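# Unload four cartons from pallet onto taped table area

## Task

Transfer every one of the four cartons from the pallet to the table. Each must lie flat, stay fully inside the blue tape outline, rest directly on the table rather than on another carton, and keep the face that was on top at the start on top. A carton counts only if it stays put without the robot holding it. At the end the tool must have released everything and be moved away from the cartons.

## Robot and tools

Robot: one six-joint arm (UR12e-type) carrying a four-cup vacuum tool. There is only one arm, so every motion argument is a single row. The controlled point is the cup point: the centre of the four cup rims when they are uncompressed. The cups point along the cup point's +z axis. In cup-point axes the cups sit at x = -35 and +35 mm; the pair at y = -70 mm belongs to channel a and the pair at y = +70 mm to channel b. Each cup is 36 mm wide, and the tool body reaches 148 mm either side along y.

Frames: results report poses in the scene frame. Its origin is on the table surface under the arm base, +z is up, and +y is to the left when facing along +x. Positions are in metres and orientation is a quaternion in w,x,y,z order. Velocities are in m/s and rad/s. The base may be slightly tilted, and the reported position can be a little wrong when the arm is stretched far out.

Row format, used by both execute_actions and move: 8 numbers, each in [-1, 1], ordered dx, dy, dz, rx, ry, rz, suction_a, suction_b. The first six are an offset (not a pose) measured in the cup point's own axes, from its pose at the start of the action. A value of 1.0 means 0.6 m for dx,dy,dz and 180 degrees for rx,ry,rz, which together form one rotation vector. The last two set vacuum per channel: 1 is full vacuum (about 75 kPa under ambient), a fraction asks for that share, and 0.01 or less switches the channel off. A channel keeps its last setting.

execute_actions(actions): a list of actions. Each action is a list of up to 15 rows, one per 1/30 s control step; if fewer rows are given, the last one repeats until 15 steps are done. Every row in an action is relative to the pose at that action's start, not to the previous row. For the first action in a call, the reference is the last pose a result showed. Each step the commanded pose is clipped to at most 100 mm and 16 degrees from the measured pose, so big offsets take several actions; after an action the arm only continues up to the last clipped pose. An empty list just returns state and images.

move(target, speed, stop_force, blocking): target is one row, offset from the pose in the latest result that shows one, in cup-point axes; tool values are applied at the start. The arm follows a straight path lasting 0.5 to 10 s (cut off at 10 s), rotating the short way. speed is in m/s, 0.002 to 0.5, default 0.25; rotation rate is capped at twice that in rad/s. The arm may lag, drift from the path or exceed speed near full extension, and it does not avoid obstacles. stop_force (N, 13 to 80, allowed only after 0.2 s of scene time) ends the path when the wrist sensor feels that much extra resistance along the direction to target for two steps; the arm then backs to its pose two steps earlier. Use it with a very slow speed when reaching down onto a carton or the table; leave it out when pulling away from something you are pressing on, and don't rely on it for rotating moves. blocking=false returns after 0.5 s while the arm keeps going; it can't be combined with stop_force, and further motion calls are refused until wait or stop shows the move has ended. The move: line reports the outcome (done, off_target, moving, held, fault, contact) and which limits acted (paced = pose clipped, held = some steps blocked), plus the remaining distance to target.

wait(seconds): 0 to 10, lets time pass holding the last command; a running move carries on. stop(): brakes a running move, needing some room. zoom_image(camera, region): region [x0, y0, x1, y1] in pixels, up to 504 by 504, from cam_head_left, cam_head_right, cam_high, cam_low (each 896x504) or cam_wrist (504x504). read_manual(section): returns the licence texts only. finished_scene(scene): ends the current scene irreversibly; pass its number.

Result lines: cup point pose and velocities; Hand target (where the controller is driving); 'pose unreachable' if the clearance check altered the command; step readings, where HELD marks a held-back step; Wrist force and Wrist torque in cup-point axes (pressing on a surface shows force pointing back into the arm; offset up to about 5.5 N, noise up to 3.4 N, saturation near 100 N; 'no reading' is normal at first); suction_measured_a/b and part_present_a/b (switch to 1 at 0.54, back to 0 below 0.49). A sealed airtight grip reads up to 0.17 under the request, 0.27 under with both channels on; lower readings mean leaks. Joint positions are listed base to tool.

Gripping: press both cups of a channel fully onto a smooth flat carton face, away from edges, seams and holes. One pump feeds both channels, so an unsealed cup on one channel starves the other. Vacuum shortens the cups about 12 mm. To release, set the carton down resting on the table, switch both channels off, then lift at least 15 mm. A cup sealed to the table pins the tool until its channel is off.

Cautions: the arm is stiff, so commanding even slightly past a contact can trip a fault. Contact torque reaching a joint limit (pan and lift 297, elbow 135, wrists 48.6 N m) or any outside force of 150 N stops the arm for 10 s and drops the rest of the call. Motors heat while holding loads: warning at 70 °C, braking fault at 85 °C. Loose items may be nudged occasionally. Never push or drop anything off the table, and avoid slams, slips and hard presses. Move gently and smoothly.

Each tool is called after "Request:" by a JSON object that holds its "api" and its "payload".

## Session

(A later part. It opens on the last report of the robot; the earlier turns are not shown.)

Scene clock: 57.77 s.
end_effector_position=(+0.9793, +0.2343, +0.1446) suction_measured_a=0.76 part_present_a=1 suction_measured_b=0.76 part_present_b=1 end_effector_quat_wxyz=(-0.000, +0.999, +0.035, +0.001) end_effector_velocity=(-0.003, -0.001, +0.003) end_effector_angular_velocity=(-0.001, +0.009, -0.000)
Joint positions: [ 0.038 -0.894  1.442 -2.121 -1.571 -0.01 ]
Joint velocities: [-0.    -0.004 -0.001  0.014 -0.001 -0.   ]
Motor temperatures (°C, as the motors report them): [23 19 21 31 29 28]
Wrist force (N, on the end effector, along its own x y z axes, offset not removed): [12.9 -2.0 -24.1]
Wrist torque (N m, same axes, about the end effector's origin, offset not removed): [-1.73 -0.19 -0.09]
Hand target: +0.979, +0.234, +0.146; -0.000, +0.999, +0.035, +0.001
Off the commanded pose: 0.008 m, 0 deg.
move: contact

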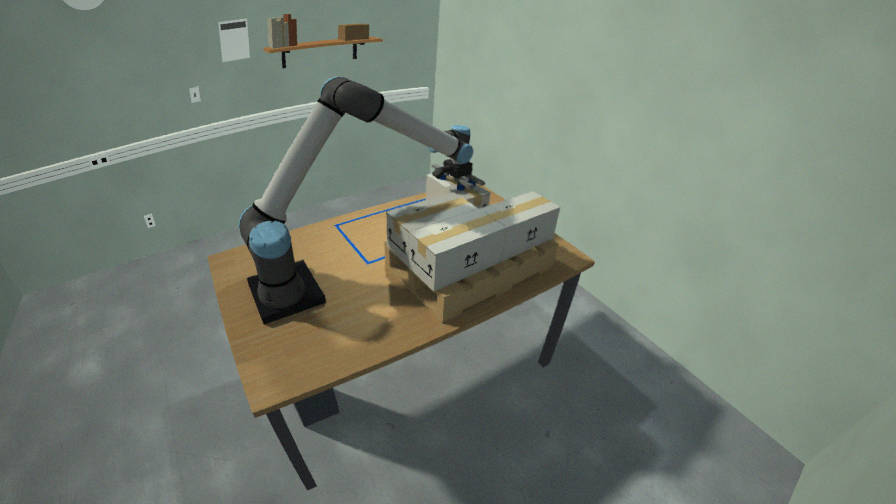

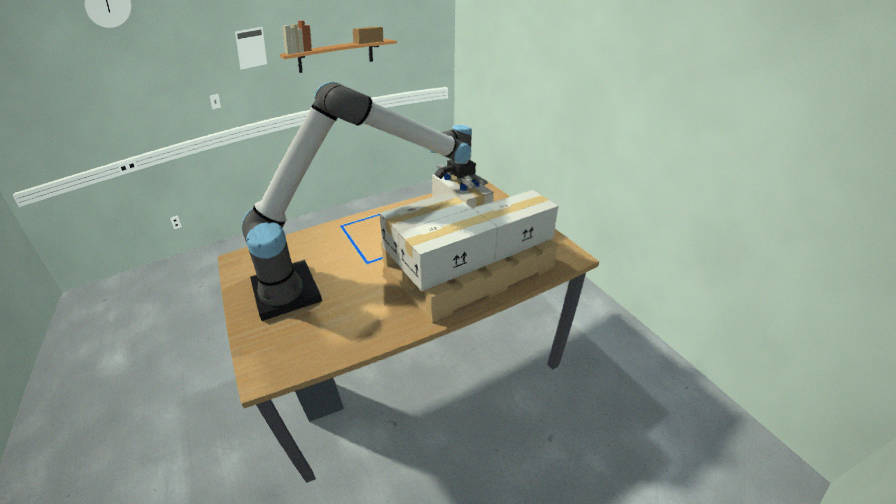

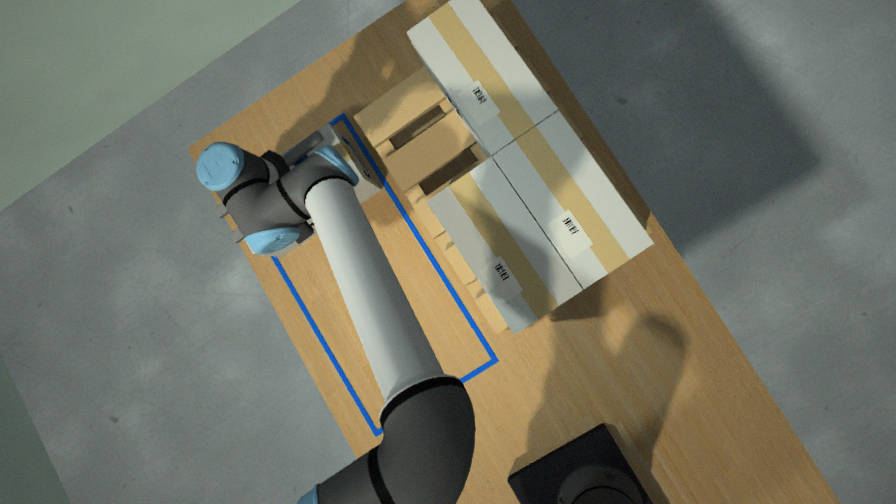

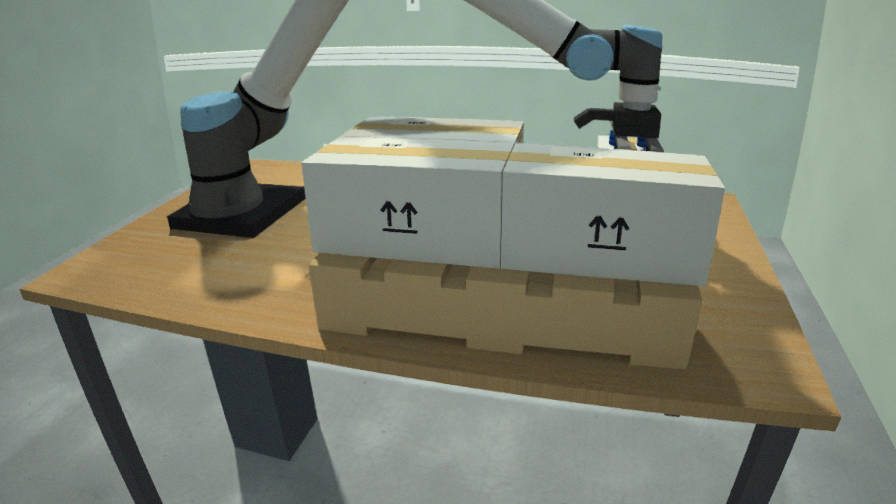

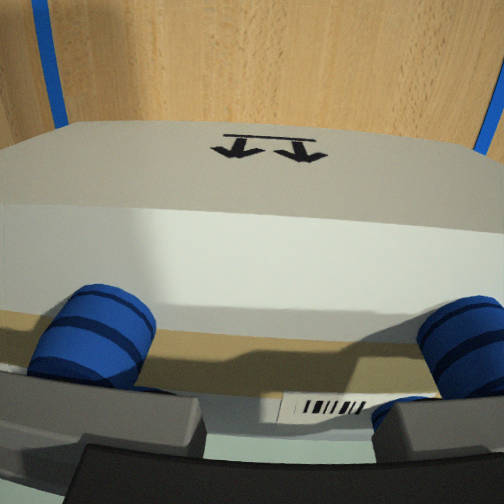

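Request:
{"api": "execute_actions", "payload": {"actions": [[[0,0,-0.002,0,0,0,0,0]]]}}

Request:
{"api": "move", "payload": {"target": [0,0,-0.28,0,0,0,0,0], "speed": 0.4}}

Request:
{"api": "move", "payload": {"target": [-0.695,0.567,0,0,0,-0.5035,0,0], "speed": 0.5}}

Scene clock: 64.13 s.
end_effector_position=(+0.9793, +0.2343, +0.1461) suction_measured_a=0.01 part_present_a=0 suction_measured_b=0.01 part_present_b=0 end_effector_quat_wxyz=(-0.000, +0.999, +0.035, +0.001) end_effector_velocity=(-0.000, +0.000, -0.001) end_effector_angular_velocity=(+0.001, +0.001, -0.000)
Joint positions: [ 0.038 -0.895  1.442 -2.119 -1.571 -0.01 ]
Joint velocities: [-0.     0.001  0.001  0.     0.001  0.   ]
Motor temperatures (°C, as the motors report them): [23 19 21 31 29 28]
Wrist force (N, on the end effector, along its own x y z axes, offset not removed): [-5.6 -1.7 -49.6]
Wrist torque (N m, same axes, about the end effector's origin, offset not removed): [-0.31 0.10 -0.05]
Hand target: +0.979, +0.234, +0.146; -0.000, +0.999, +0.035, +0.001
Off the commanded pose: 0.000 m, 0 deg.
Step readings (end_effector_position):
0: (+0.9792, +0.2343, +0.1456)
1: (+0.9792, +0.2343, +0.1456)
2: (+0.9793, +0.2343, +0.1457)
4: (+0.9796, +0.2343, +0.1464)
8: (+0.9796, +0.2343, +0.1465)
15: end_effector_position above

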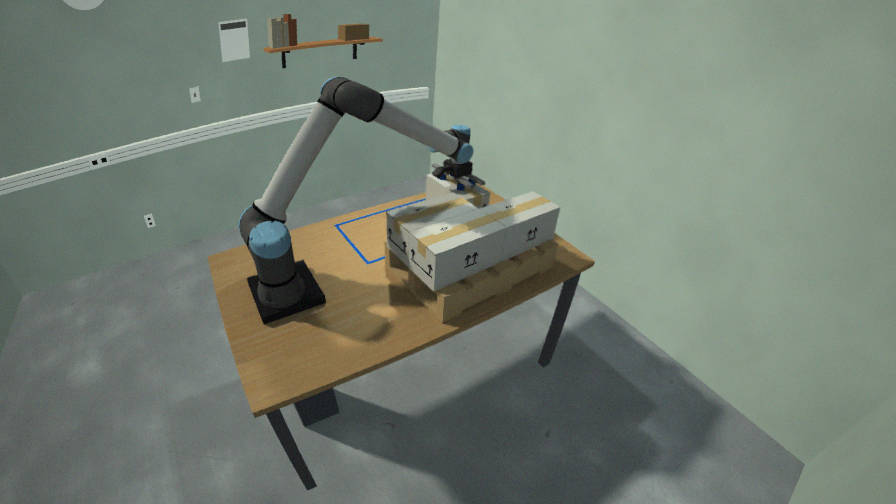

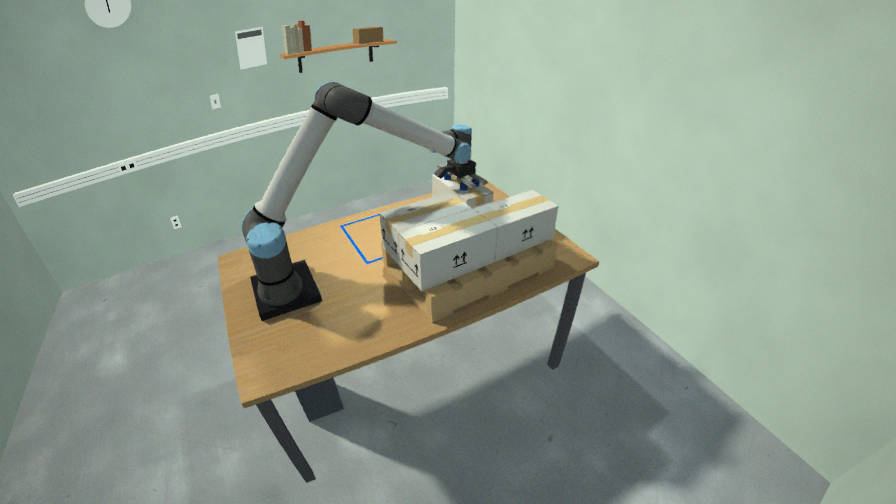

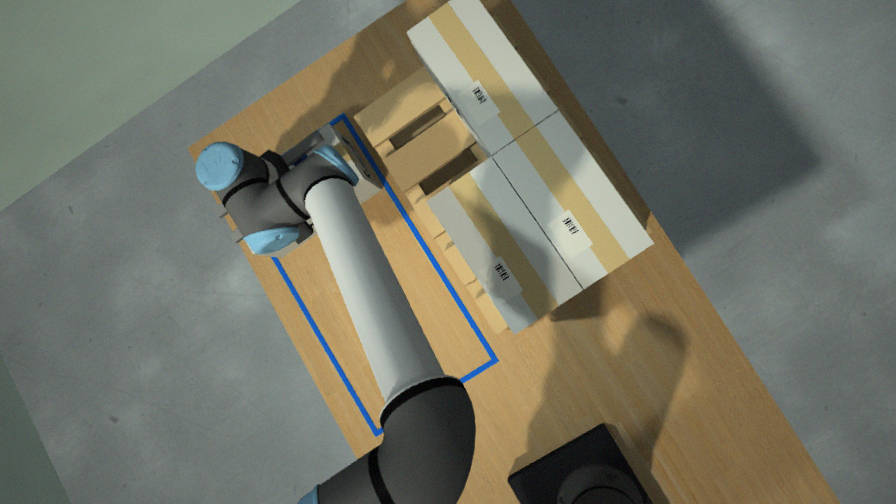

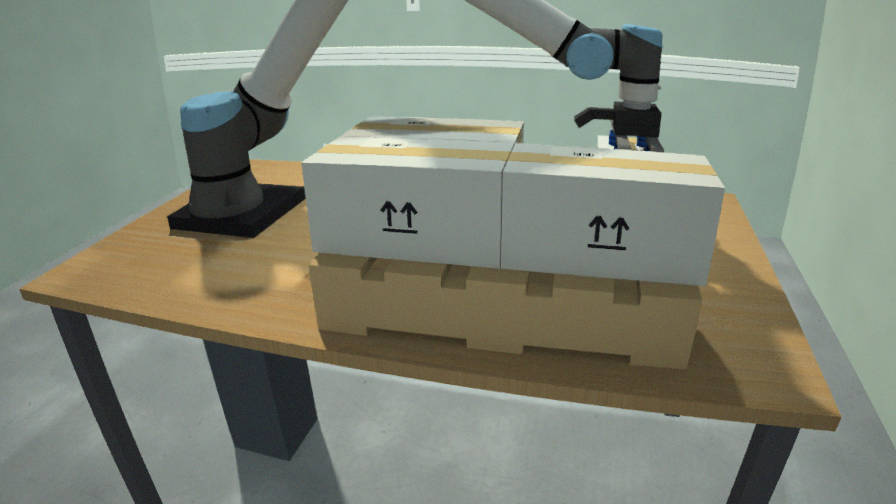

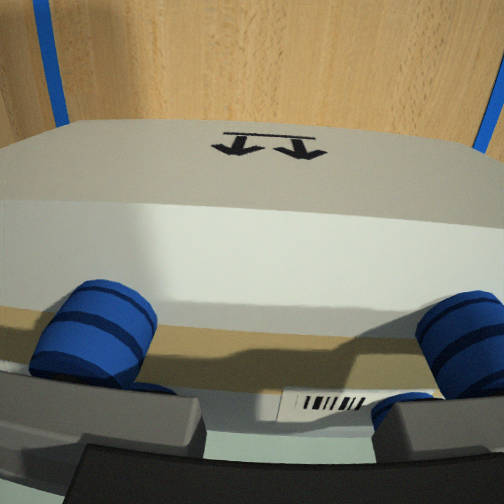

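Scene clock: 65.33 s.
end_effector_position=(+0.9791, +0.2343, +0.3137) suction_measured_a=0.01 part_present_a=0 suction_measured_b=0.01 part_present_b=0 end_effector_quat_wxyz=(-0.000, +0.999, +0.035, +0.001) end_effector_velocity=(+0.000, -0.001, +0.002) end_effector_angular_velocity=(-0.001, +0.001, -0.000)
Joint positions: [ 0.038 -1.01   1.313 -1.876 -1.571 -0.01 ]
Joint velocities: [-0.    -0.001 -0.003  0.005 -0.001 -0.   ]
Motor temperatures (°C, as the motors report them): [23 19 21 31 29 28]
Wrist force (N, on the end effector, along its own x y z axes, offset not removed): [2.0 1.0 0.9]
Wrist torque (N m, same axes, about the end effector's origin, offset not removed): [0.11 -0.34 0.09]
Hand target: +0.979, +0.234, +0.314; -0.000, +0.999, +0.035, +0.001
Off the commanded pose: 0.000 m, 0 deg.
move: done

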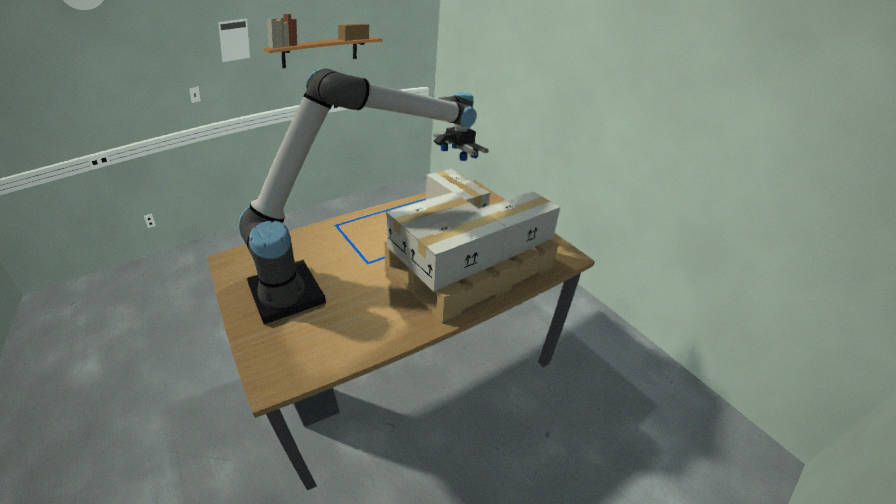

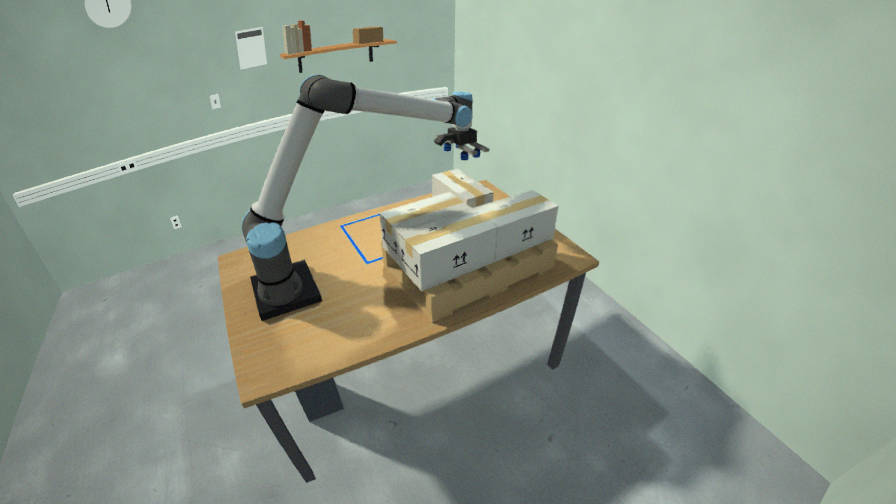

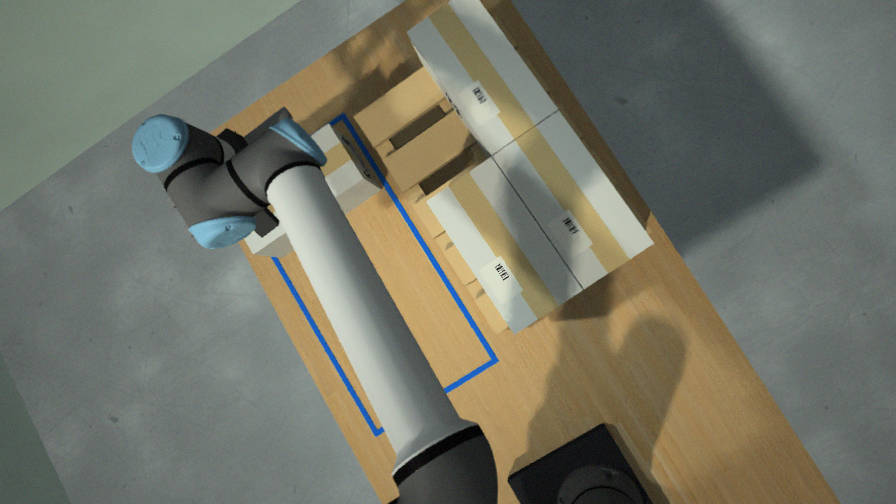

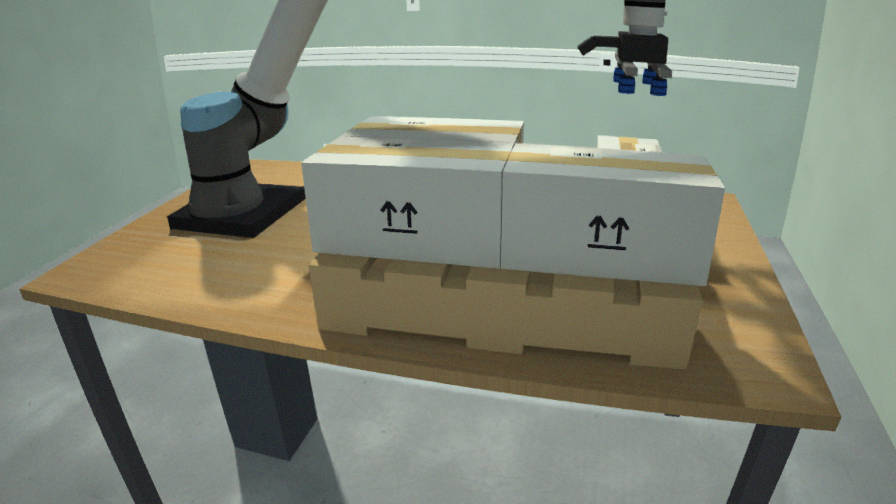

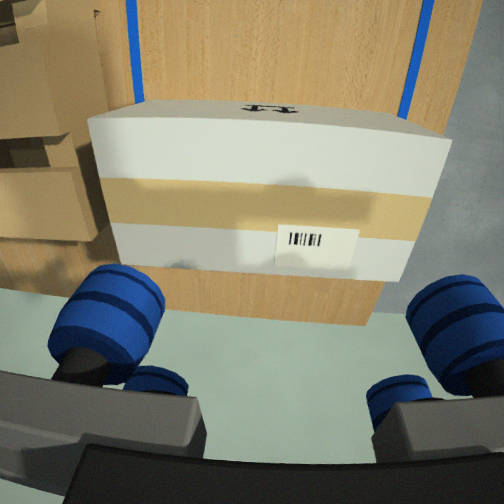

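Scene clock: 67.73 s.
end_effector_position=(+0.5874, -0.1341, +0.3125) suction_measured_a=0.01 part_present_a=0 suction_measured_b=0.01 part_present_b=0 end_effector_quat_wxyz=(+0.001, +0.678, +0.735, +0.001) end_effector_velocity=(-0.003, -0.002, -0.000) end_effector_angular_velocity=(+0.003, -0.001, +0.011)
Joint positions: [-0.541 -1.654  2.132 -2.051 -1.571 -2.169]
Joint velocities: [-0.007 -0.004  0.004  0.001  0.004 -0.017]
Motor temperatures (°C, as the motors report them): [23 19 21 31 29 28]
Wrist force (N, on the end effector, along its own x y z axes, offset not removed): [2.0 1.3 0.7]
Wrist torque (N m, same axes, about the end effector's origin, offset not removed): [0.13 -0.41 0.15]
Hand target: +0.587, -0.134, +0.313; +0.001, +0.678, +0.735, +0.001
Off the commanded pose: 0.001 m, 0 deg.
move: done

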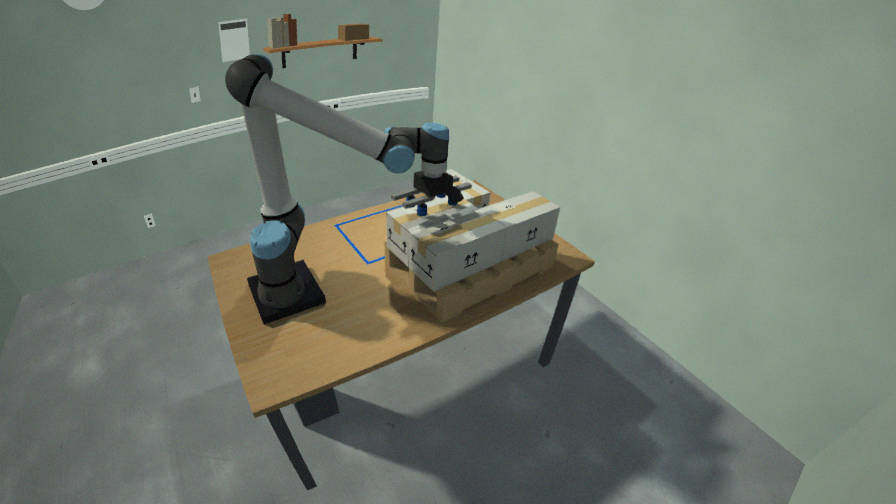

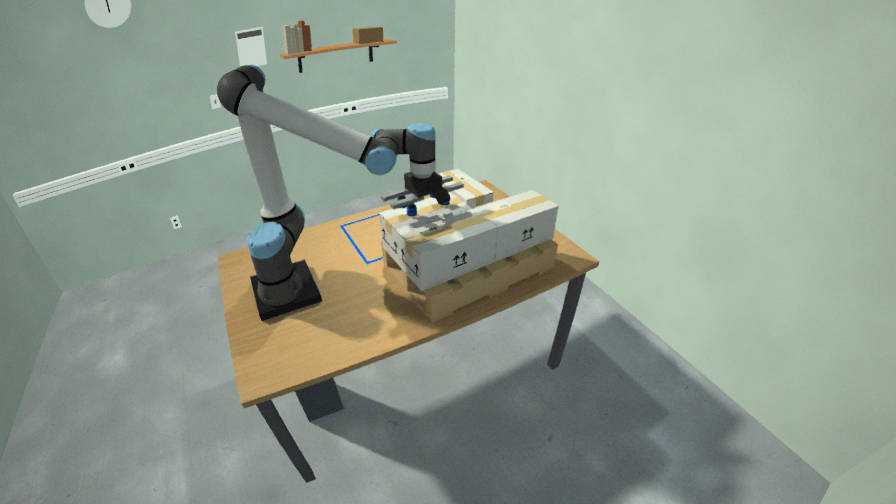

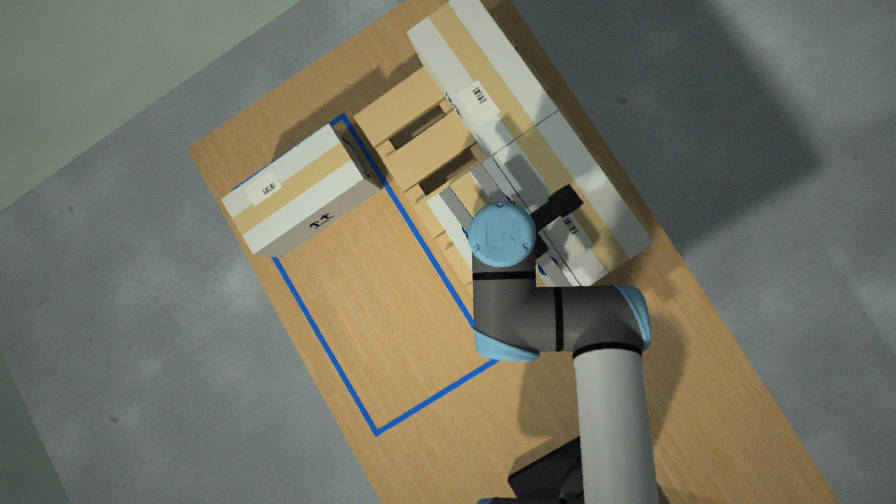

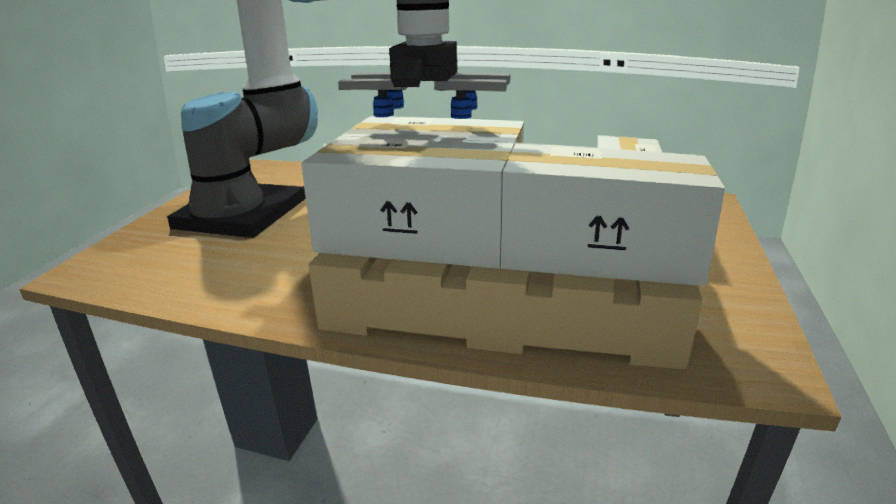

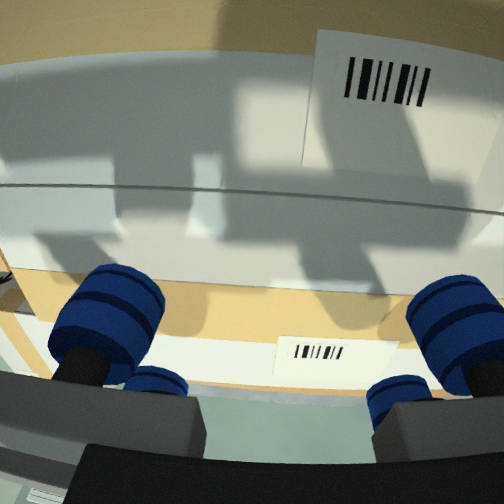

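Request:
{"api": "move", "payload": {"target": [0.018,0.007,0.069,0,0,0,1,1], "speed": 0.07}}

Request:
{"api": "execute_actions", "payload": {"actions": [[[0,0,0,0,0,0,1,1]]]}}

Scene clock: 76.07 s.
end_effector_position=(+0.5906, -0.1230, +0.2713) suction_measured_a=0.41 part_present_a=0 suction_measured_b=0.41 part_present_b=0 end_effector_quat_wxyz=(+0.000, +0.678, +0.735, +0.001) end_effector_velocity=(+0.001, -0.000, -0.001) end_effector_angular_velocity=(-0.002, -0.004, -0.001)
Joint positions: [-0.521 -1.612  2.177 -2.136 -1.571 -2.149]
Joint velocities: [ 0.001  0.002  0.001 -0.008 -0.     0.001]
Motor temperatures (°C, as the motors report them): [23 19 21 31 29 28]
Wrist force (N, on the end effector, along its own x y z axes, offset not removed): [-0.5 0.5 21.7]
Wrist torque (N m, same axes, about the end effector's origin, offset not removed): [-0.21 -0.08 0.09]
Hand target: +0.591, -0.123, +0.271; +0.001, +0.678, +0.735, +0.001
Off the commanded pose: 0.000 m, 0 deg.
move: done

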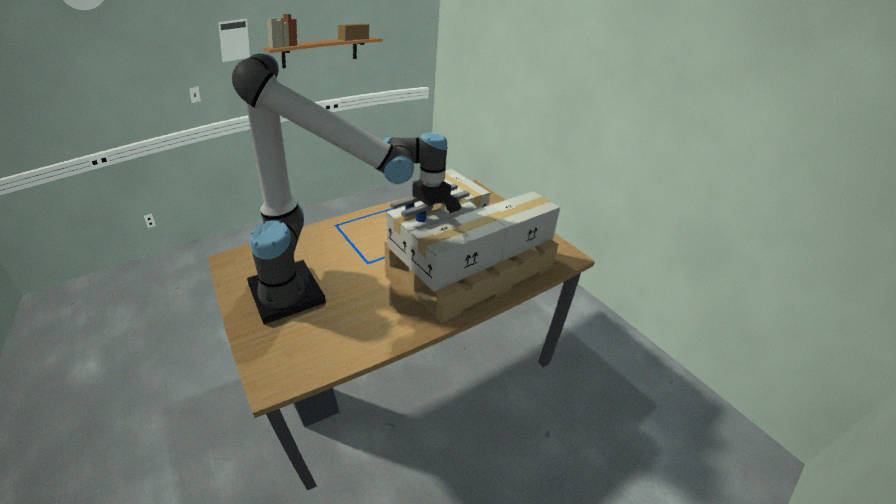

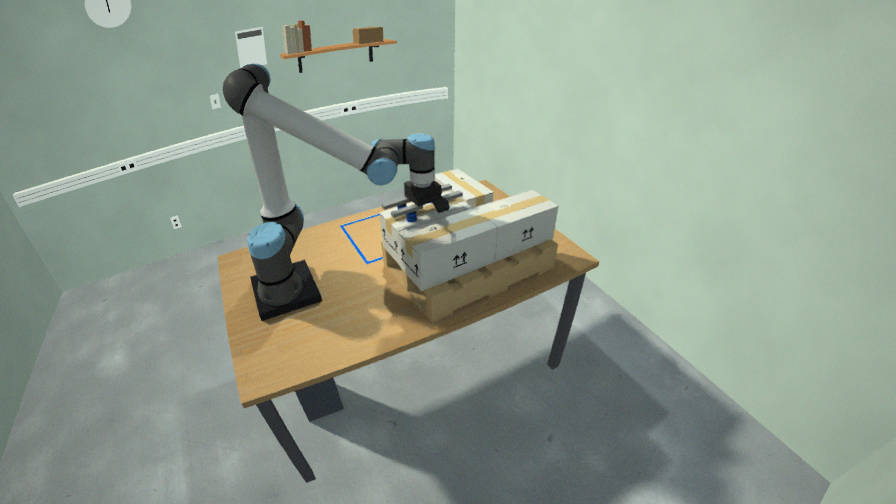

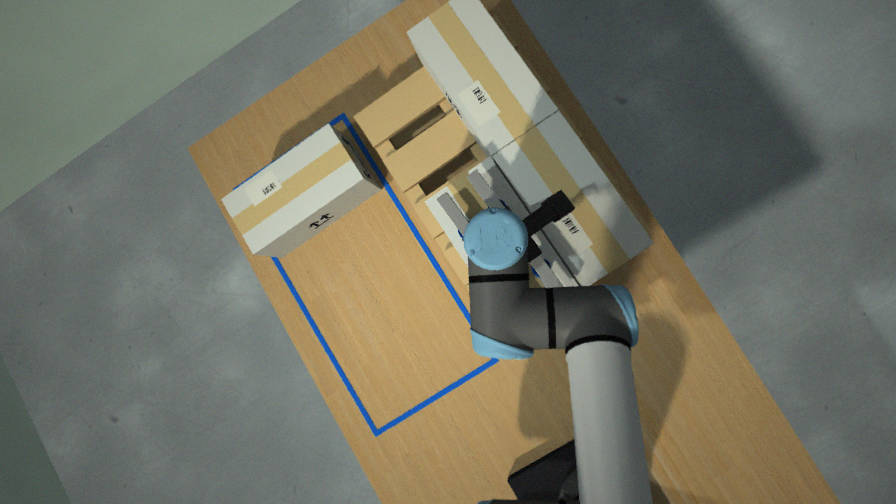

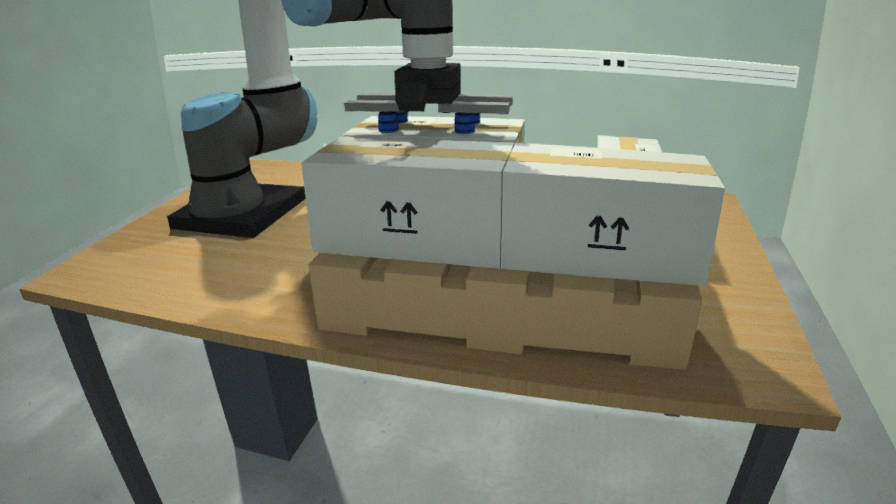

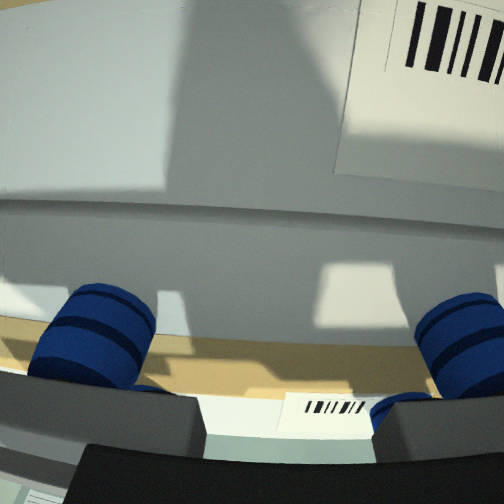

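Scene clock: 76.57 s.
end_effector_position=(+0.5906, -0.1229, +0.2712) suction_measured_a=0.70 part_present_a=1 suction_measured_b=0.70 part_present_b=1 end_effector_quat_wxyz=(+0.000, +0.678, +0.735, +0.001) end_effector_velocity=(-0.001, +0.001, -0.000) end_effector_angular_velocity=(+0.001, +0.001, +0.001)
Joint positions: [-0.521 -1.612  2.177 -2.137 -1.571 -2.149]
Joint velocities: [ 0.001 -0.001  0.001  0.     0.    -0.   ]
Motor temperatures (°C, as the motors report them): [23 19 21 31 29 28]
Wrist force (N, on the end effector, along its own x y z axes, offset not removed): [-1.1 -0.3 22.7]
Wrist torque (N m, same axes, about the end effector's origin, offset not removed): [-0.59 -0.10 0.13]
Hand target: +0.591, -0.123, +0.271; +0.000, +0.678, +0.735, +0.001
Off the commanded pose: 0.000 m, 0 deg.
Step readings (end_effector_position):
0: (+0.5906, -0.1230, +0.2713)
1: (+0.5907, -0.1230, +0.2713)
2: (+0.5907, -0.1230, +0.2712)
4: (+0.5907, -0.1230, +0.2712)
8: (+0.5907, -0.1230, +0.2712)
15: end_effector_position above

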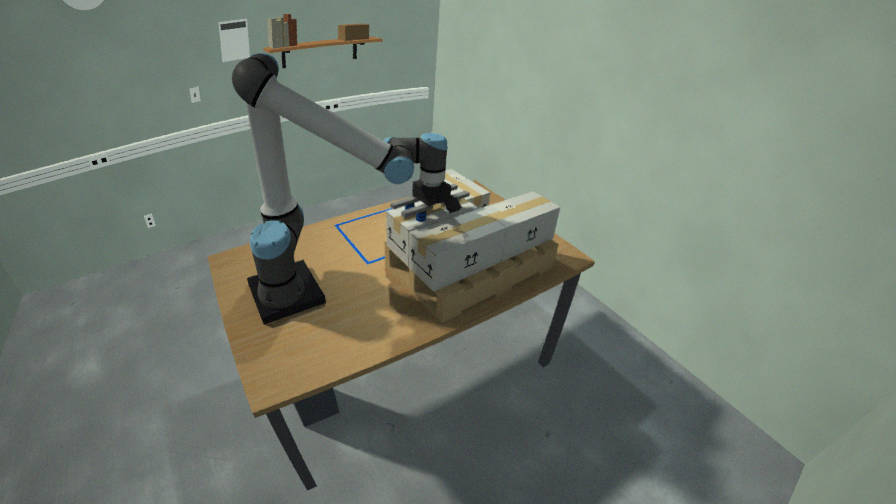

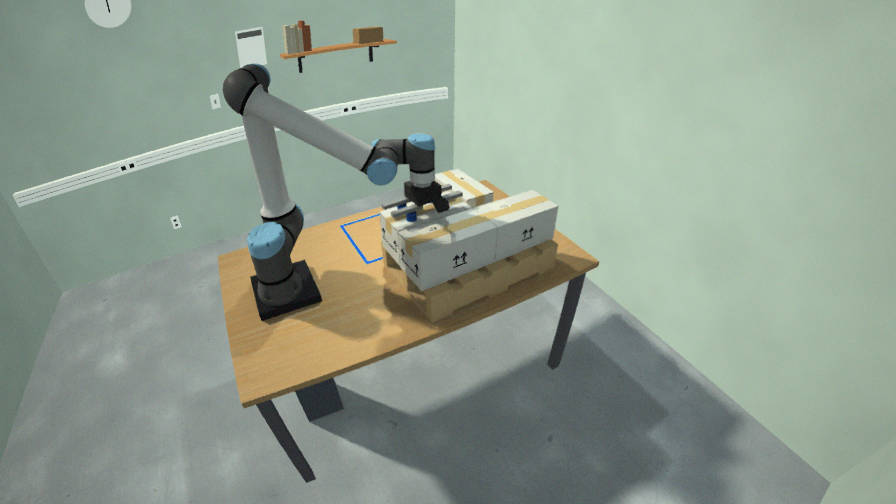

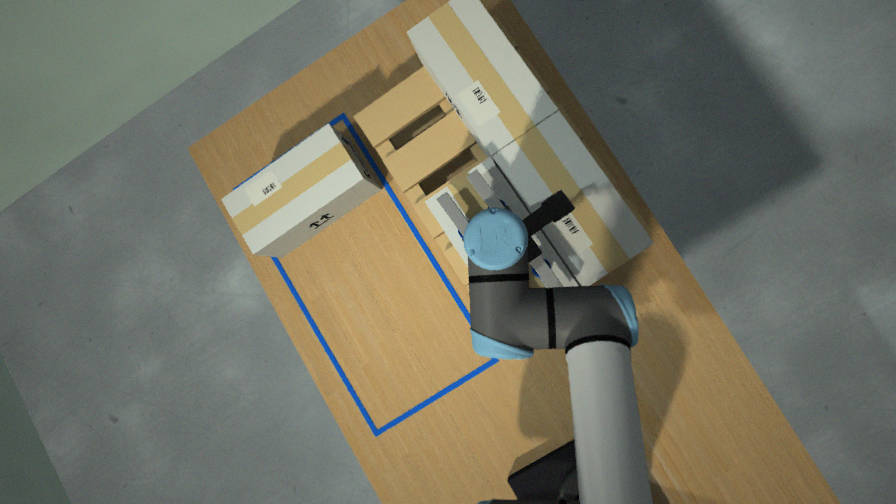

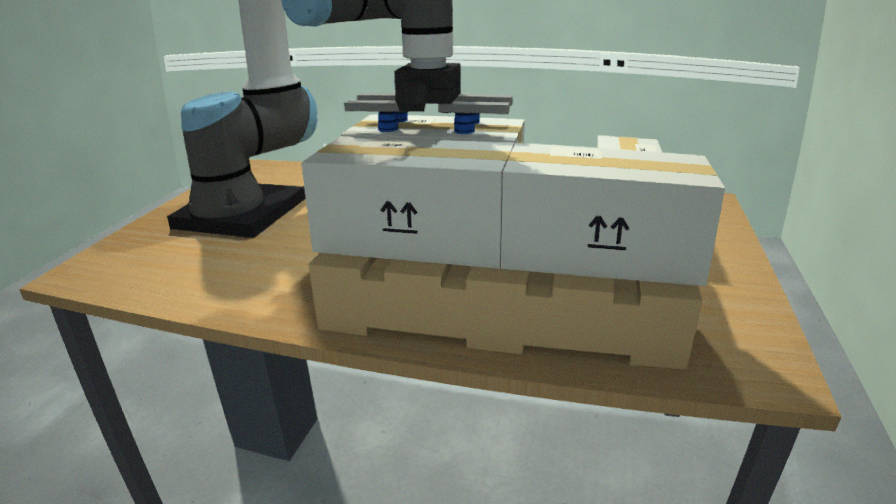

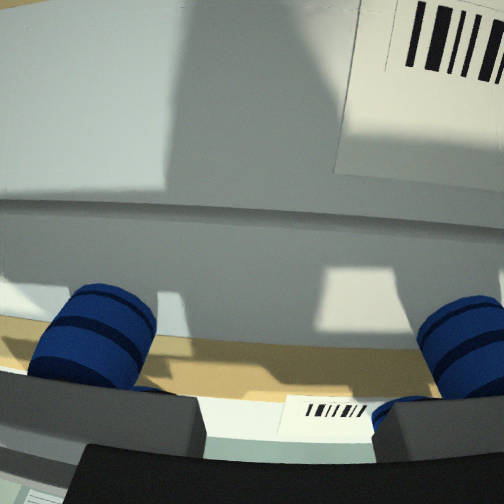

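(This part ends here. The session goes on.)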